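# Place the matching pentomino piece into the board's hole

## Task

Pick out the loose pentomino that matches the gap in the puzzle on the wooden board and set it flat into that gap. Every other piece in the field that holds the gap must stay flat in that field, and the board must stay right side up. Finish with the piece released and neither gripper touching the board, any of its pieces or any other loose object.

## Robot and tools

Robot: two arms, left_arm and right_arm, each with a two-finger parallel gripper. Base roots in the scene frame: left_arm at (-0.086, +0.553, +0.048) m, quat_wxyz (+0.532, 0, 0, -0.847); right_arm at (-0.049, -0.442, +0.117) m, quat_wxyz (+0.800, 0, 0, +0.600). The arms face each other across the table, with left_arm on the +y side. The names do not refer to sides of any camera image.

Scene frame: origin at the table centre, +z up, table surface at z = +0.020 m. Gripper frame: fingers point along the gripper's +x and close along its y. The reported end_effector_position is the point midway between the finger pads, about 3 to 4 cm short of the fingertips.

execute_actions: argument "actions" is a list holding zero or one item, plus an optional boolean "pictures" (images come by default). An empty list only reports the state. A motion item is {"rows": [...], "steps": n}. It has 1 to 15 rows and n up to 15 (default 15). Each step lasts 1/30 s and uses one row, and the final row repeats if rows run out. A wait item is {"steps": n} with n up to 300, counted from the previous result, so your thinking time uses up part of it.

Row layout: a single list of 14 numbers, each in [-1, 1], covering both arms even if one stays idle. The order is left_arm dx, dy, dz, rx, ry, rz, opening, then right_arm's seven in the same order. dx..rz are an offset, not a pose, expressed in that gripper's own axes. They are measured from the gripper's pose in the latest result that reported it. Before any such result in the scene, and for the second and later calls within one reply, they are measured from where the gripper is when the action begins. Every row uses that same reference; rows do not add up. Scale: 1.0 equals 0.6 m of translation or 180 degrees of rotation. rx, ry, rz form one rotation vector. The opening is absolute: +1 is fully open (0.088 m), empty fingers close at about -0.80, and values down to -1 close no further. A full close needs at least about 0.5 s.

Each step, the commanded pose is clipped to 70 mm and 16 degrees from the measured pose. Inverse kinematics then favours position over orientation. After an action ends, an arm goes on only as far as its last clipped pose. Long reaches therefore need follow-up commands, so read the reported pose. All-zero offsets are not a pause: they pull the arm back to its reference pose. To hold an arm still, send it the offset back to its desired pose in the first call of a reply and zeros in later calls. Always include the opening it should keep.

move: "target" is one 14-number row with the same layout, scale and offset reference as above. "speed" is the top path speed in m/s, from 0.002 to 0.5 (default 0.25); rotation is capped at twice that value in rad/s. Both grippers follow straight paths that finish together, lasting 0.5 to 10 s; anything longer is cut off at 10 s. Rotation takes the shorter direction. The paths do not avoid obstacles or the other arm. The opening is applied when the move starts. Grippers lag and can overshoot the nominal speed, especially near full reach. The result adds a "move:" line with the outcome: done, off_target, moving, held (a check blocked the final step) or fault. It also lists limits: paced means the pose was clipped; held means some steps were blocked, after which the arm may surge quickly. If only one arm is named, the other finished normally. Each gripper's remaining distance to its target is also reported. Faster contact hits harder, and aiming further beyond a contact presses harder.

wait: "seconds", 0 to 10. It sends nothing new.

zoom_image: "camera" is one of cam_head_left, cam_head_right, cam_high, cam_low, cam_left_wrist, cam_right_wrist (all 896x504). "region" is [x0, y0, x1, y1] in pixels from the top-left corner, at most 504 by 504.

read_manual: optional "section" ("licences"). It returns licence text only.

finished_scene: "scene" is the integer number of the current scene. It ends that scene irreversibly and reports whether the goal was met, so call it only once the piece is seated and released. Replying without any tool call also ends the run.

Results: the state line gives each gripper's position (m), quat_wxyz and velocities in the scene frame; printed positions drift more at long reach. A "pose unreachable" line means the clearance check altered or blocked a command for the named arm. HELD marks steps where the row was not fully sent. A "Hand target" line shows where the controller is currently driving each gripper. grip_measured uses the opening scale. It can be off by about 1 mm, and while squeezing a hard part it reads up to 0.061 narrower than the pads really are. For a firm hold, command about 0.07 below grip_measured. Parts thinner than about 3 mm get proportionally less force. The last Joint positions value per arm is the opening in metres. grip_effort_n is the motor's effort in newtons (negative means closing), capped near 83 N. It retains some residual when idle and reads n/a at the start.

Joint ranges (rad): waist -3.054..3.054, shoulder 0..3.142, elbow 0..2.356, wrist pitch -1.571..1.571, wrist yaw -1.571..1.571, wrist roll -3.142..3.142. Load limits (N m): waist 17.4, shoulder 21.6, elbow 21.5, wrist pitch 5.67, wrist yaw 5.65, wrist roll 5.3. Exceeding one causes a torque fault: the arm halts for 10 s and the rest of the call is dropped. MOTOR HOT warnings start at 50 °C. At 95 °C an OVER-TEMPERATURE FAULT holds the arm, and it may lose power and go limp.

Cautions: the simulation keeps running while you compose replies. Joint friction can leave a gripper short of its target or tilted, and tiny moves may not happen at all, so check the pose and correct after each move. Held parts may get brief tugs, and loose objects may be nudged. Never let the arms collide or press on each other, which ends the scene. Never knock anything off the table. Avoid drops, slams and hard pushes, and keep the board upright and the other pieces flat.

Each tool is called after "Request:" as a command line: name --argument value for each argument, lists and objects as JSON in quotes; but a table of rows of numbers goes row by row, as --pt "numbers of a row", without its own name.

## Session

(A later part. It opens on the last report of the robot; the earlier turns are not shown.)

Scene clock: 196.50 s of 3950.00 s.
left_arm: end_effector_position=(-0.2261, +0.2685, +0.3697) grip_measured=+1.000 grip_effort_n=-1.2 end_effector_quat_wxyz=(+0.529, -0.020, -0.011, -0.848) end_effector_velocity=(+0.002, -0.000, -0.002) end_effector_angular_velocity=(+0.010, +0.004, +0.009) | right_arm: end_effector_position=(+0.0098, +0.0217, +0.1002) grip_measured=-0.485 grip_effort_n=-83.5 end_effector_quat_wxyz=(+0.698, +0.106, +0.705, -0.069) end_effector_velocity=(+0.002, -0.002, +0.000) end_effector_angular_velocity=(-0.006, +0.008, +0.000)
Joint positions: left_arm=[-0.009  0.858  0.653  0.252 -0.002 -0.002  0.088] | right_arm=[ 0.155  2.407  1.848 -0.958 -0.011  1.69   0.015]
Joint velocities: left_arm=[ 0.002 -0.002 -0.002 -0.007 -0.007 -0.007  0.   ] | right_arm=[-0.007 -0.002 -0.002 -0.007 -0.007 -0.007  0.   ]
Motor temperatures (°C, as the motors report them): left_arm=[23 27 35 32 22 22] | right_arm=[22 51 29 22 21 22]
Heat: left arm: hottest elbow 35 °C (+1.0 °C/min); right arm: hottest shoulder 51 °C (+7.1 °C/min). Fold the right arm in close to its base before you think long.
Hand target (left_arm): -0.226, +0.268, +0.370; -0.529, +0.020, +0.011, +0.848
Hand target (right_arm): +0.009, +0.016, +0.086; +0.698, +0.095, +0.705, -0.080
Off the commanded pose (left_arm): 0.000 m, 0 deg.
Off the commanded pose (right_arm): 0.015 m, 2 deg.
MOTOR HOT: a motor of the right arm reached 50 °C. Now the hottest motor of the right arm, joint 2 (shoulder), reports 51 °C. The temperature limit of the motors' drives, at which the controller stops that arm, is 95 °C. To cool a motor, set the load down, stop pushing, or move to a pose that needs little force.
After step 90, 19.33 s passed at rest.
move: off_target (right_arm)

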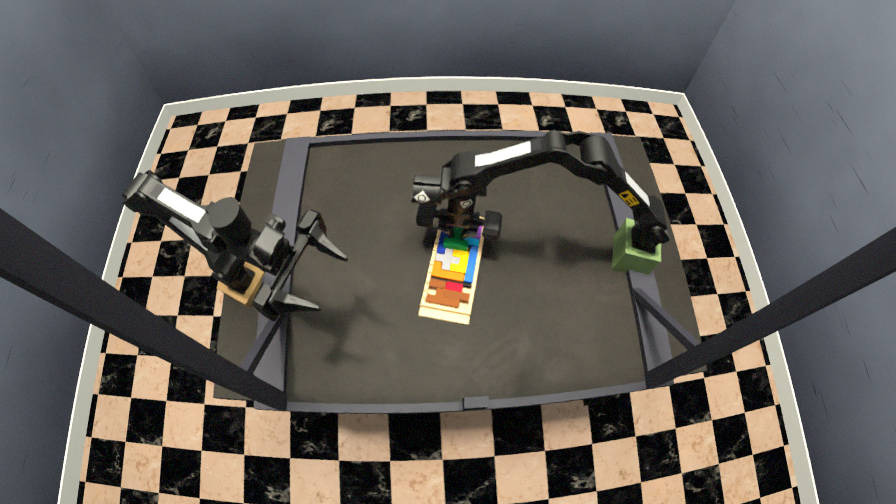

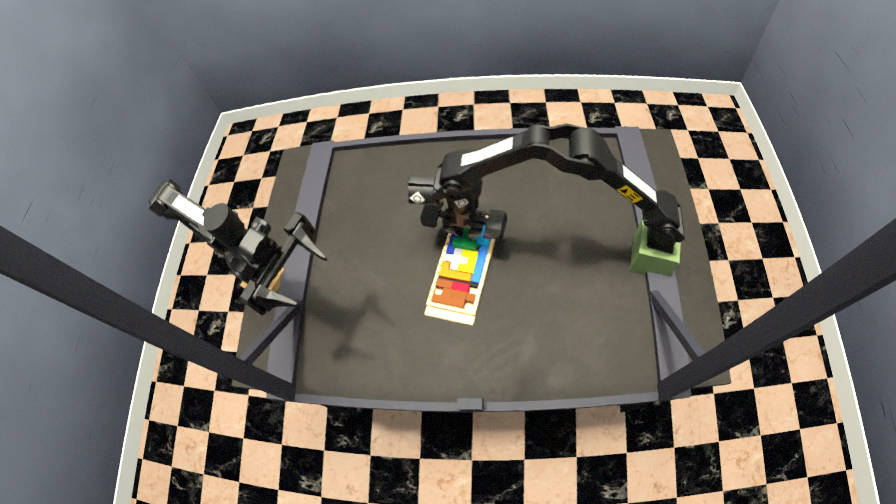

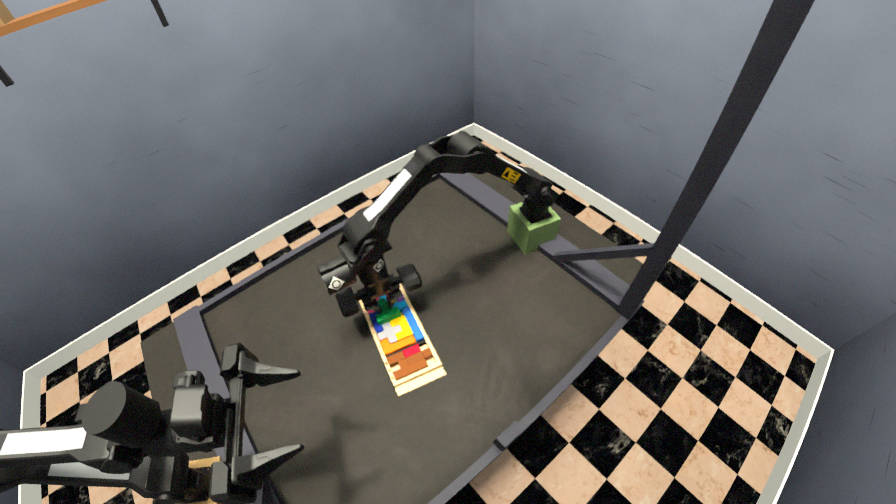

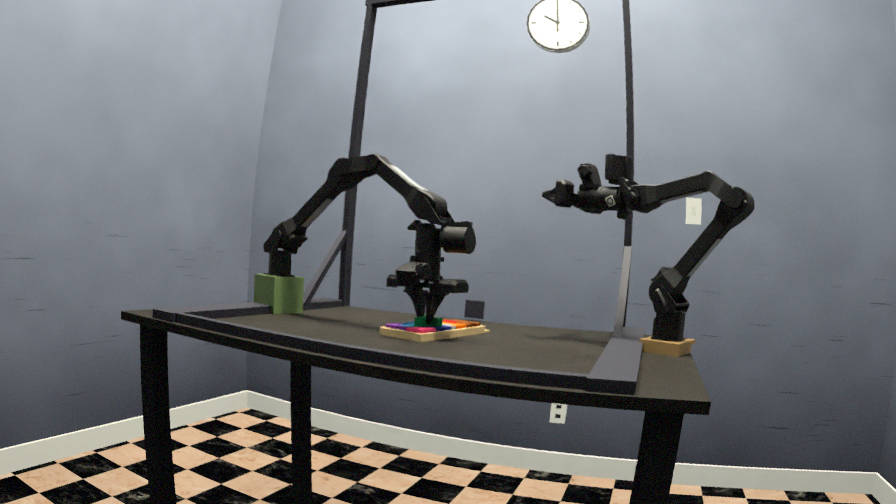

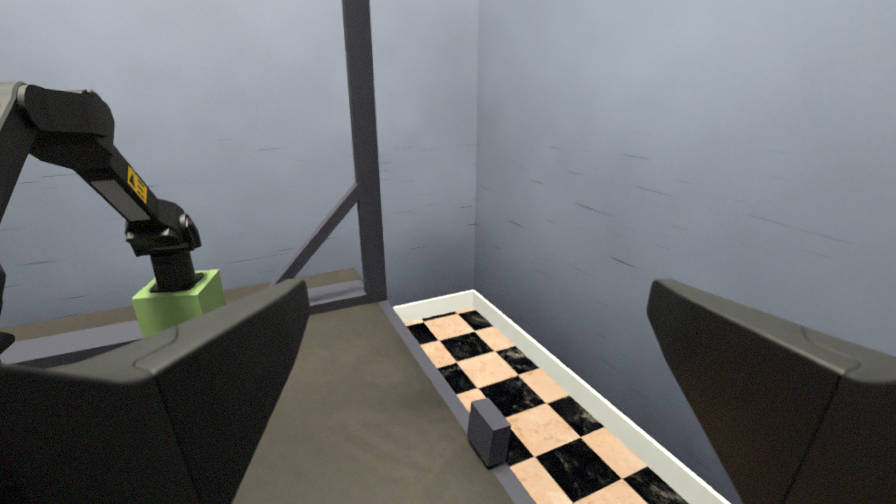

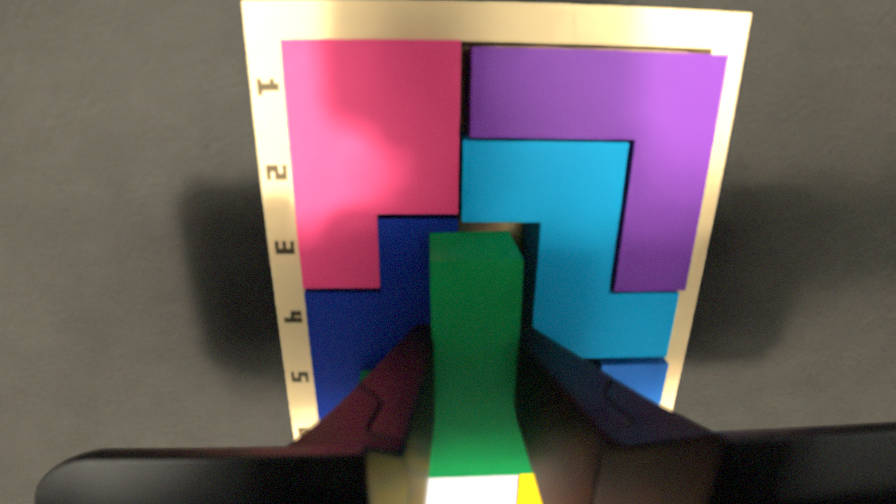

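Request:
move --target '[0,0,0,0,0,0,1,-0.008,-0.012,0,0,0,0,-0.6]' --speed 0.03

Scene clock: 206.73 s of 3950.00 s.
left_arm: end_effector_position=(-0.2261, +0.2685, +0.3697) grip_measured=+1.000 grip_effort_n=-0.7 end_effector_quat_wxyz=(+0.529, -0.020, -0.011, -0.848) end_effector_velocity=(-0.002, +0.001, -0.008) end_effector_angular_velocity=(+0.021, -0.019, -0.009) | right_arm: end_effector_position=(+0.0091, +0.0160, +0.1000) grip_measured=-0.485 grip_effort_n=-83.5 end_effector_quat_wxyz=(+0.698, +0.104, +0.705, -0.071) end_effector_velocity=(+0.002, -0.001, +0.002) end_effector_angular_velocity=(+0.006, -0.009, +0.005)
Joint positions: left_arm=[-0.009  0.858  0.653  0.252 -0.002 -0.002  0.088] | right_arm=[ 0.155  2.39   1.816 -0.95  -0.011  1.69   0.015]
Joint velocities: left_arm=[-0.002 -0.002 -0.007 -0.022  0.007  0.007  0.   ] | right_arm=[-0.002 -0.012 -0.012  0.007  0.007 -0.007 -0.   ]
Motor temperatures (°C, as the motors report them): left_arm=[23 27 35 33 22 22] | right_arm=[22 48 29 22 21 22]
Heat: left arm: hottest elbow 35 °C (+1.0 °C/min); right arm: hottest shoulder 48 °C (+4.0 °C/min). Fold the right arm in close to its base before you think long.
Hand target (left_arm): -0.226, +0.268, +0.370; -0.529, +0.020, +0.011, +0.848
Hand target (right_arm): +0.008, +0.014, +0.105; +0.698, +0.106, +0.705, -0.069
Off the commanded pose (left_arm): 0.000 m, 0 deg.
Off the commanded pose (right_arm): 0.005 m, 0 deg.
MOTOR HOT: still on. Now the hottest motor of the right arm, joint 2 (shoulder), reports 48 °C; a drive's own limit is 95 °C.
After step 90, 6.47 s passed at rest.
move: done

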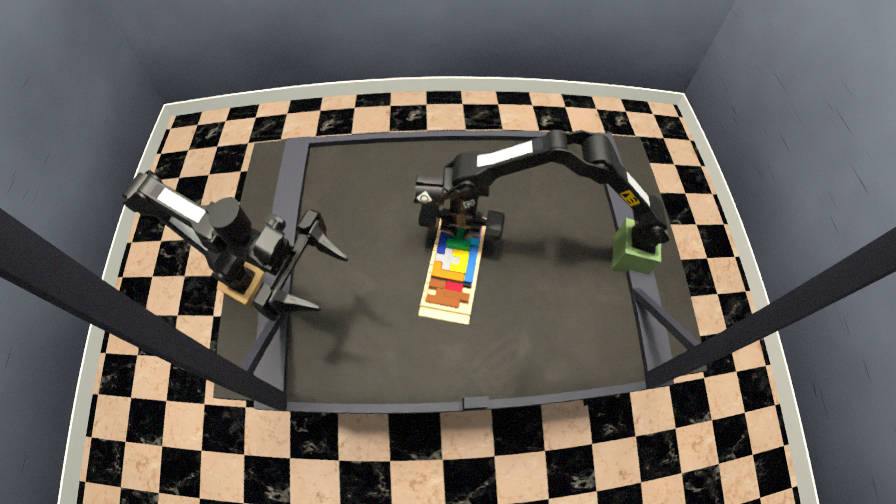

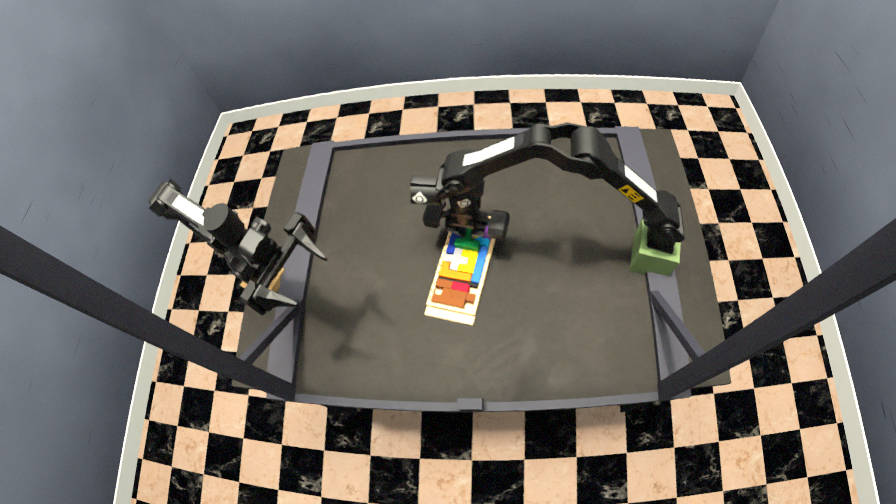

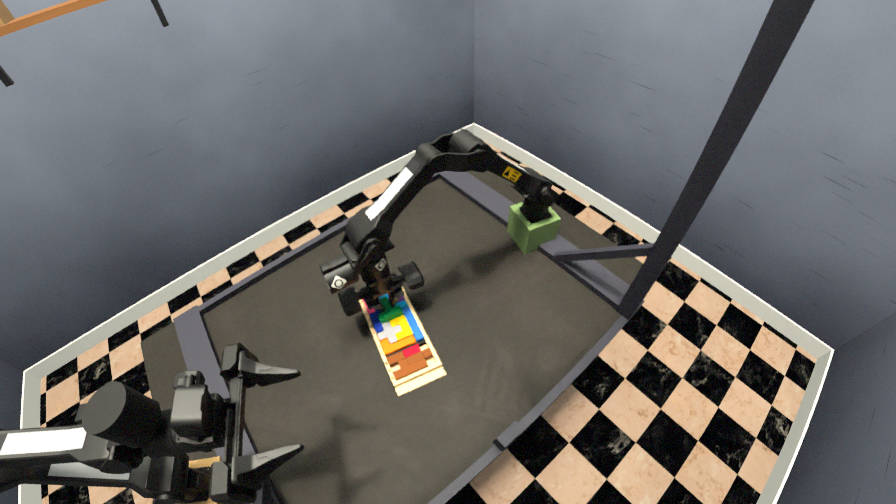

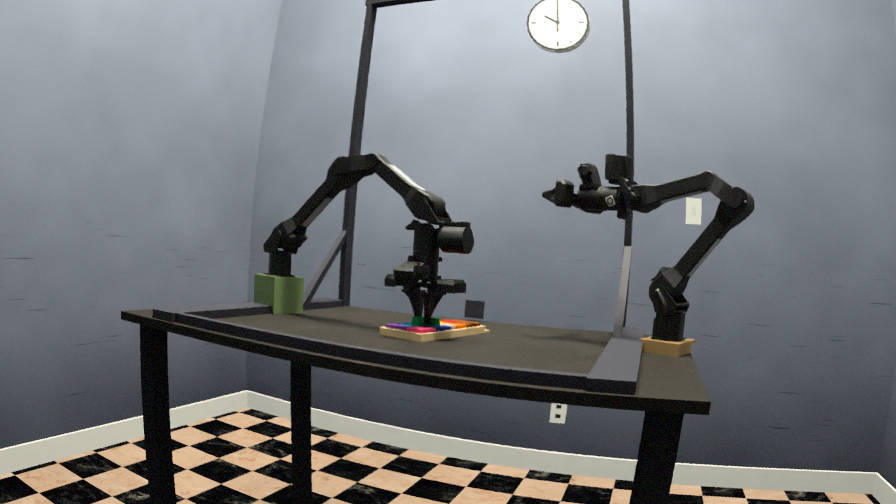

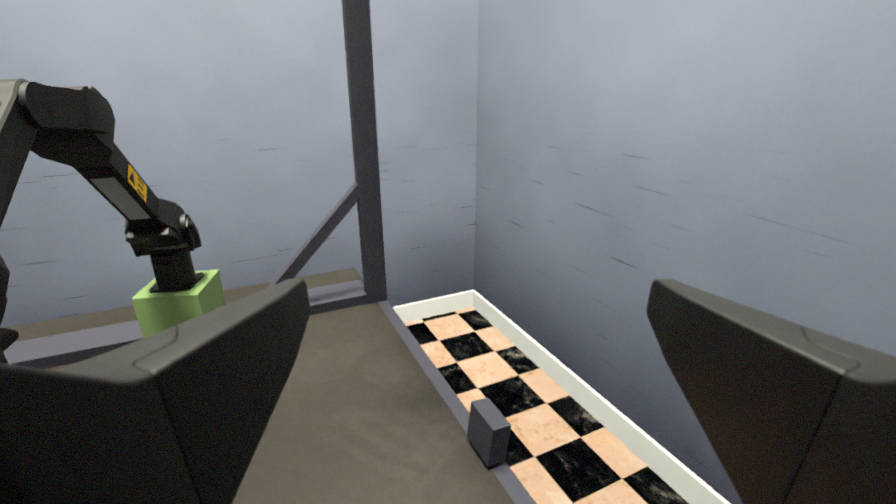

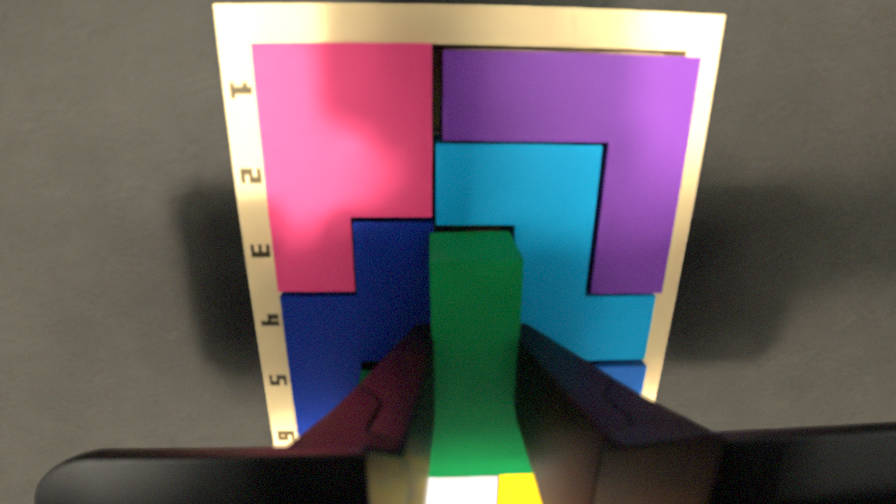

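Aligned. Release.

Request:
move --target '[0,0,0,0,0,0,1,-0.03,0,0,0,0,0,0.3]' --speed 0.02

Scene clock: 214.70 s of 3950.00 s.
left_arm: end_effector_position=(-0.2261, +0.2685, +0.3697) grip_measured=+1.000 grip_effort_n=-1.2 end_effector_quat_wxyz=(+0.529, -0.020, -0.011, -0.848) end_effector_velocity=(+0.004, -0.002, -0.005) end_effector_angular_velocity=(+0.017, -0.015, +0.025) | right_arm: end_effector_position=(+0.0083, +0.0100, +0.1064) grip_measured=+0.297 grip_effort_n=16.5 end_effector_quat_wxyz=(+0.698, +0.094, +0.705, -0.081) end_effector_velocity=(-0.000, -0.004, +0.002) end_effector_angular_velocity=(-0.016, +0.010, -0.010)
Joint positions: left_arm=[-0.009  0.858  0.653  0.252 -0.002 -0.002  0.088] | right_arm=[ 0.155  2.382  1.829 -1.    -0.011  1.69   0.054]
Joint velocities: left_arm=[ 0.002 -0.002 -0.002 -0.022 -0.022  0.007  0.   ] | right_arm=[-0.002 -0.002  0.002 -0.022 -0.007  0.007  0.   ]
Motor temperatures (°C, as the motors report them): left_arm=[23 27 35 33 22 22] | right_arm=[22 50 29 22 21 22]
Heat: left arm: hottest elbow 35 °C (+1.0 °C/min); right arm: hottest shoulder 50 °C (+6.1 °C/min). Fold the right arm in close to its base before you think long.
Hand target (left_arm): -0.226, +0.268, +0.370; -0.529, +0.020, +0.011, +0.848
Hand target (right_arm): +0.009, +0.015, +0.118; +0.698, +0.104, +0.705, -0.071
Off the commanded pose (left_arm): 0.000 m, 0 deg.
Off the commanded pose (right_arm): 0.013 m, 2 deg.
MOTOR HOT: still on. Now the hottest motor of the right arm, joint 2 (shoulder), reports 50 °C; a drive's own limit is 95 °C.
After step 90, 3.70 s passed at rest.
move: off_target (right_arm)

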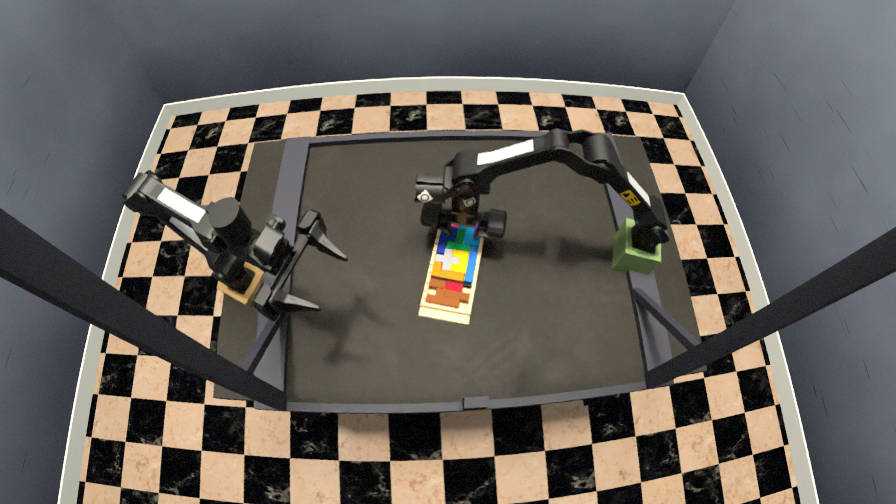

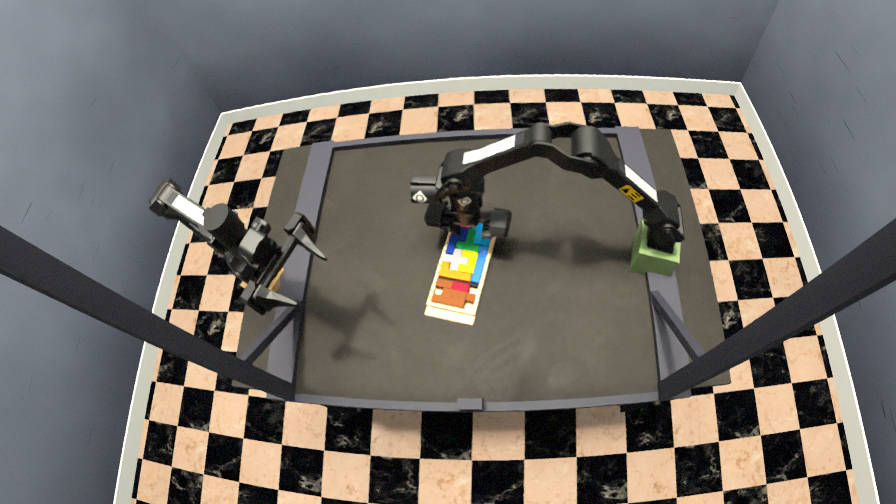

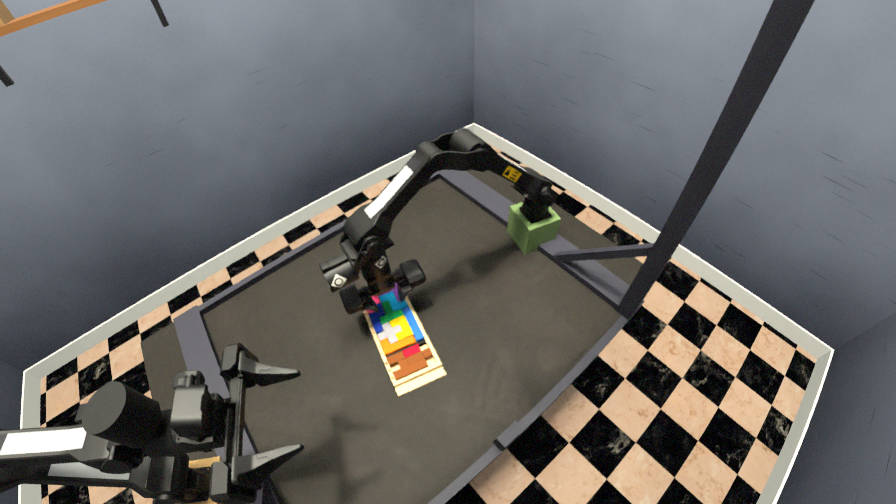

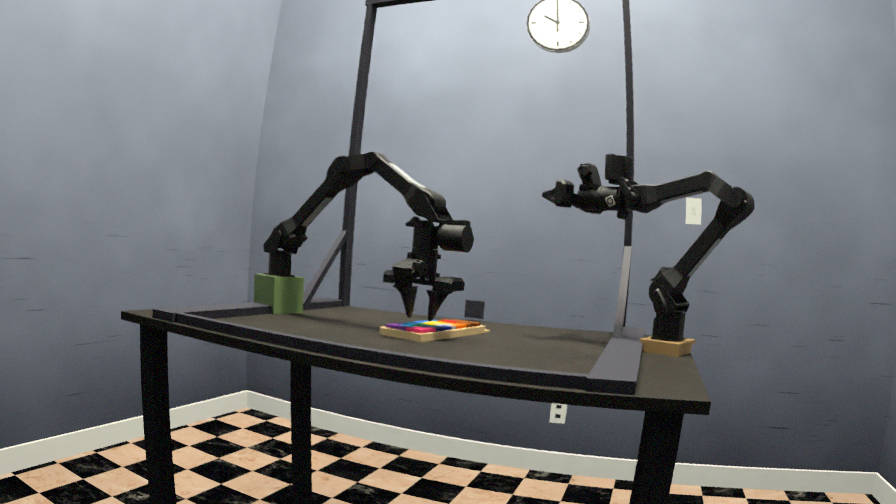

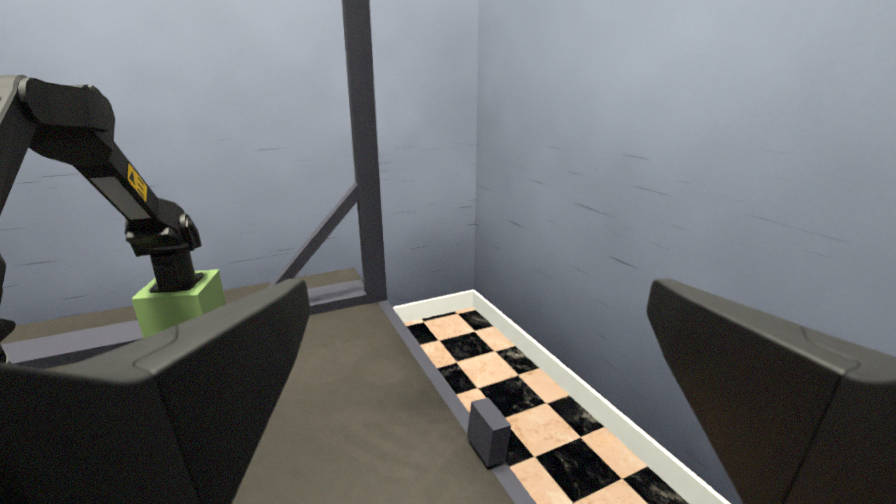

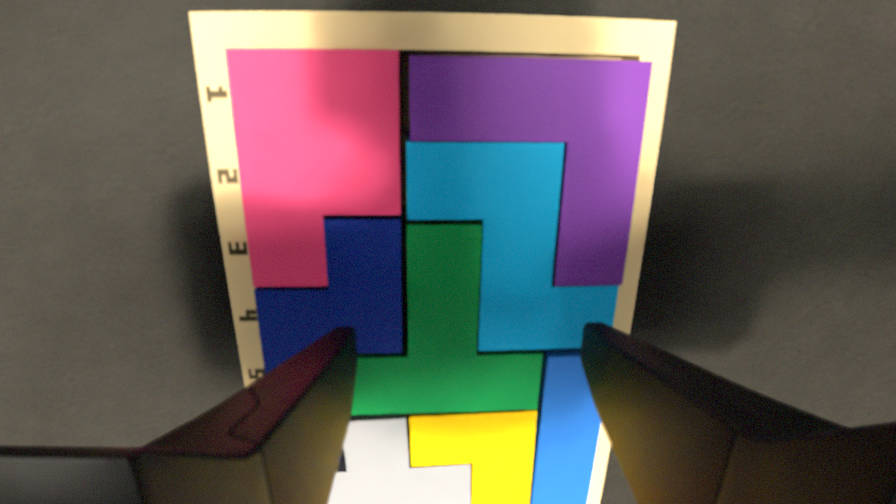

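Seated. Lift away.

Request:
move --target '[0,0,0,0,0,0,1,-0.08,0,0,0,0,0,0.3]' --speed 0.1

Scene clock: 226.20 s of 3950.00 s.
left_arm: end_effector_position=(-0.2261, +0.2685, +0.3697) grip_measured=+1.000 grip_effort_n=-1.2 end_effector_quat_wxyz=(+0.529, -0.020, -0.011, -0.848) end_effector_velocity=(+0.002, -0.000, -0.002) end_effector_angular_velocity=(+0.010, +0.004, +0.009) | right_arm: end_effector_position=(+0.0077, +0.0052, +0.1443) grip_measured=+0.297 grip_effort_n=16.5 end_effector_quat_wxyz=(+0.698, +0.085, +0.706, -0.090) end_effector_velocity=(-0.000, -0.003, +0.003) end_effector_angular_velocity=(-0.011, +0.009, +0.005)
Joint positions: left_arm=[-0.009  0.858  0.653  0.252 -0.002 -0.002  0.088] | right_arm=[ 0.155  2.344  1.917 -1.152 -0.011  1.69   0.054]
Joint velocities: left_arm=[ 0.002 -0.002 -0.002 -0.007 -0.007 -0.007  0.   ] | right_arm=[-0.002 -0.002  0.007 -0.022 -0.007 -0.007 -0.   ]
Motor temperatures (°C, as the motors report them): left_arm=[23 27 35 33 22 22] | right_arm=[22 52 30 22 21 22]
Heat: left arm: hottest elbow 35 °C (+0.0 °C/min); right arm: hottest shoulder 52 °C (+7.0 °C/min). Fold the right arm in close to its base before you think long.
Hand target (left_arm): -0.226, +0.268, +0.370; -0.529, +0.020, +0.011, +0.848
Hand target (right_arm): +0.009, +0.009, +0.155; +0.698, +0.094, +0.705, -0.081
Off the commanded pose (left_arm): 0.000 m, 0 deg.
Off the commanded pose (right_arm): 0.011 m, 1 deg.
MOTOR HOT: still on. Now the hottest motor of the right arm, joint 2 (shoulder), reports 52 °C; a drive's own limit is 95 °C.
After step 90, 7.60 s passed at rest.
move: off_target (right_arm)

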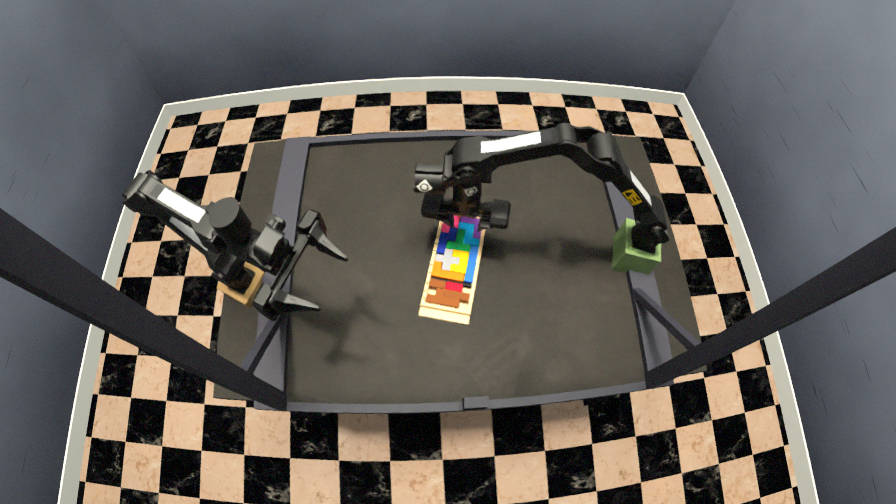

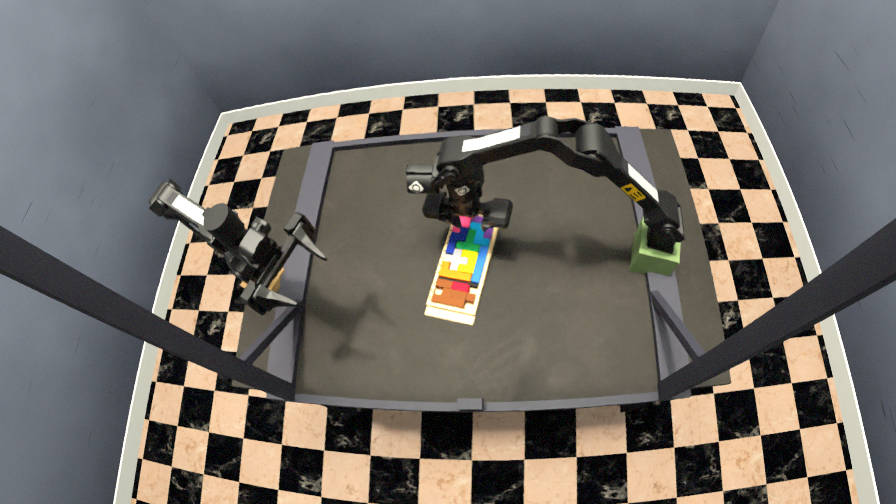

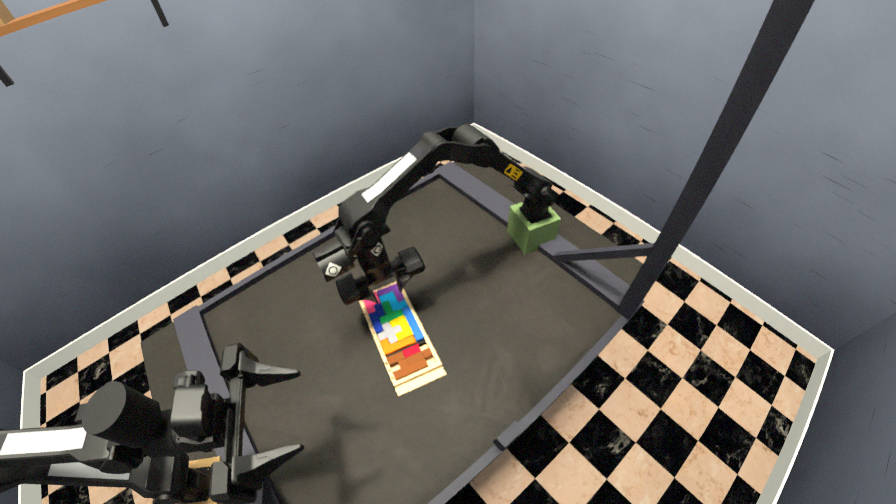

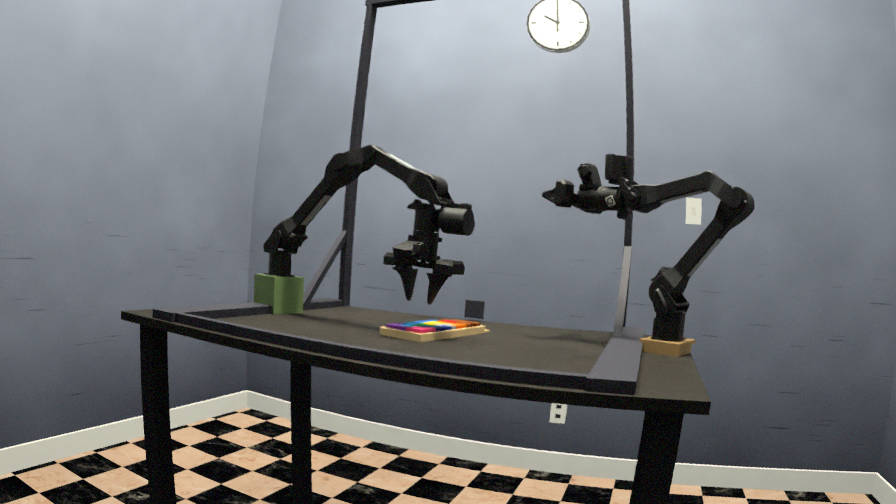

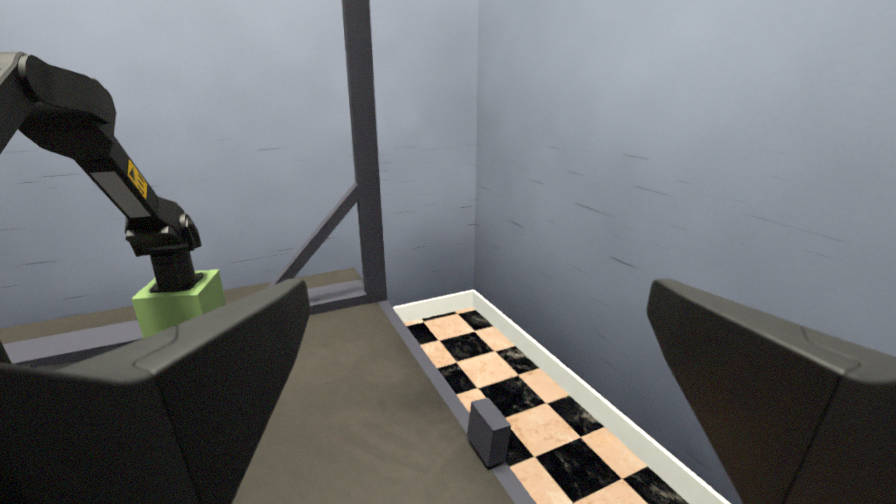

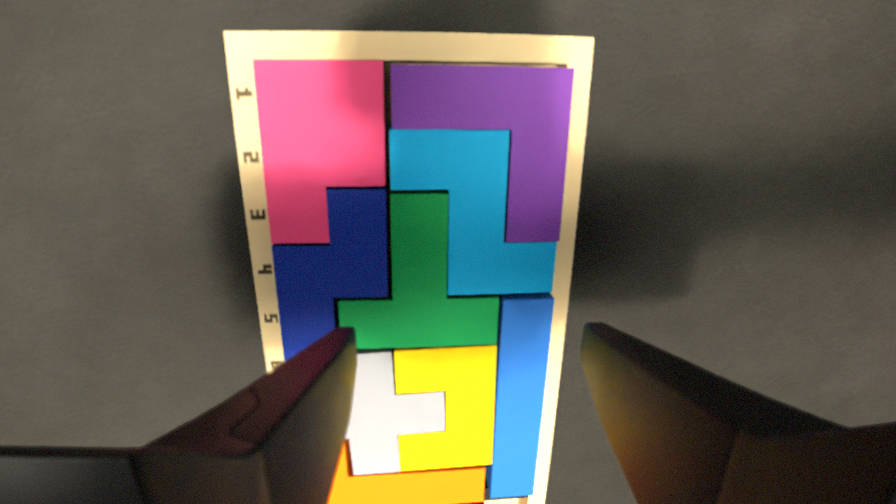

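Request:
finished_scene --scene 2

The scene is finished: the task was done.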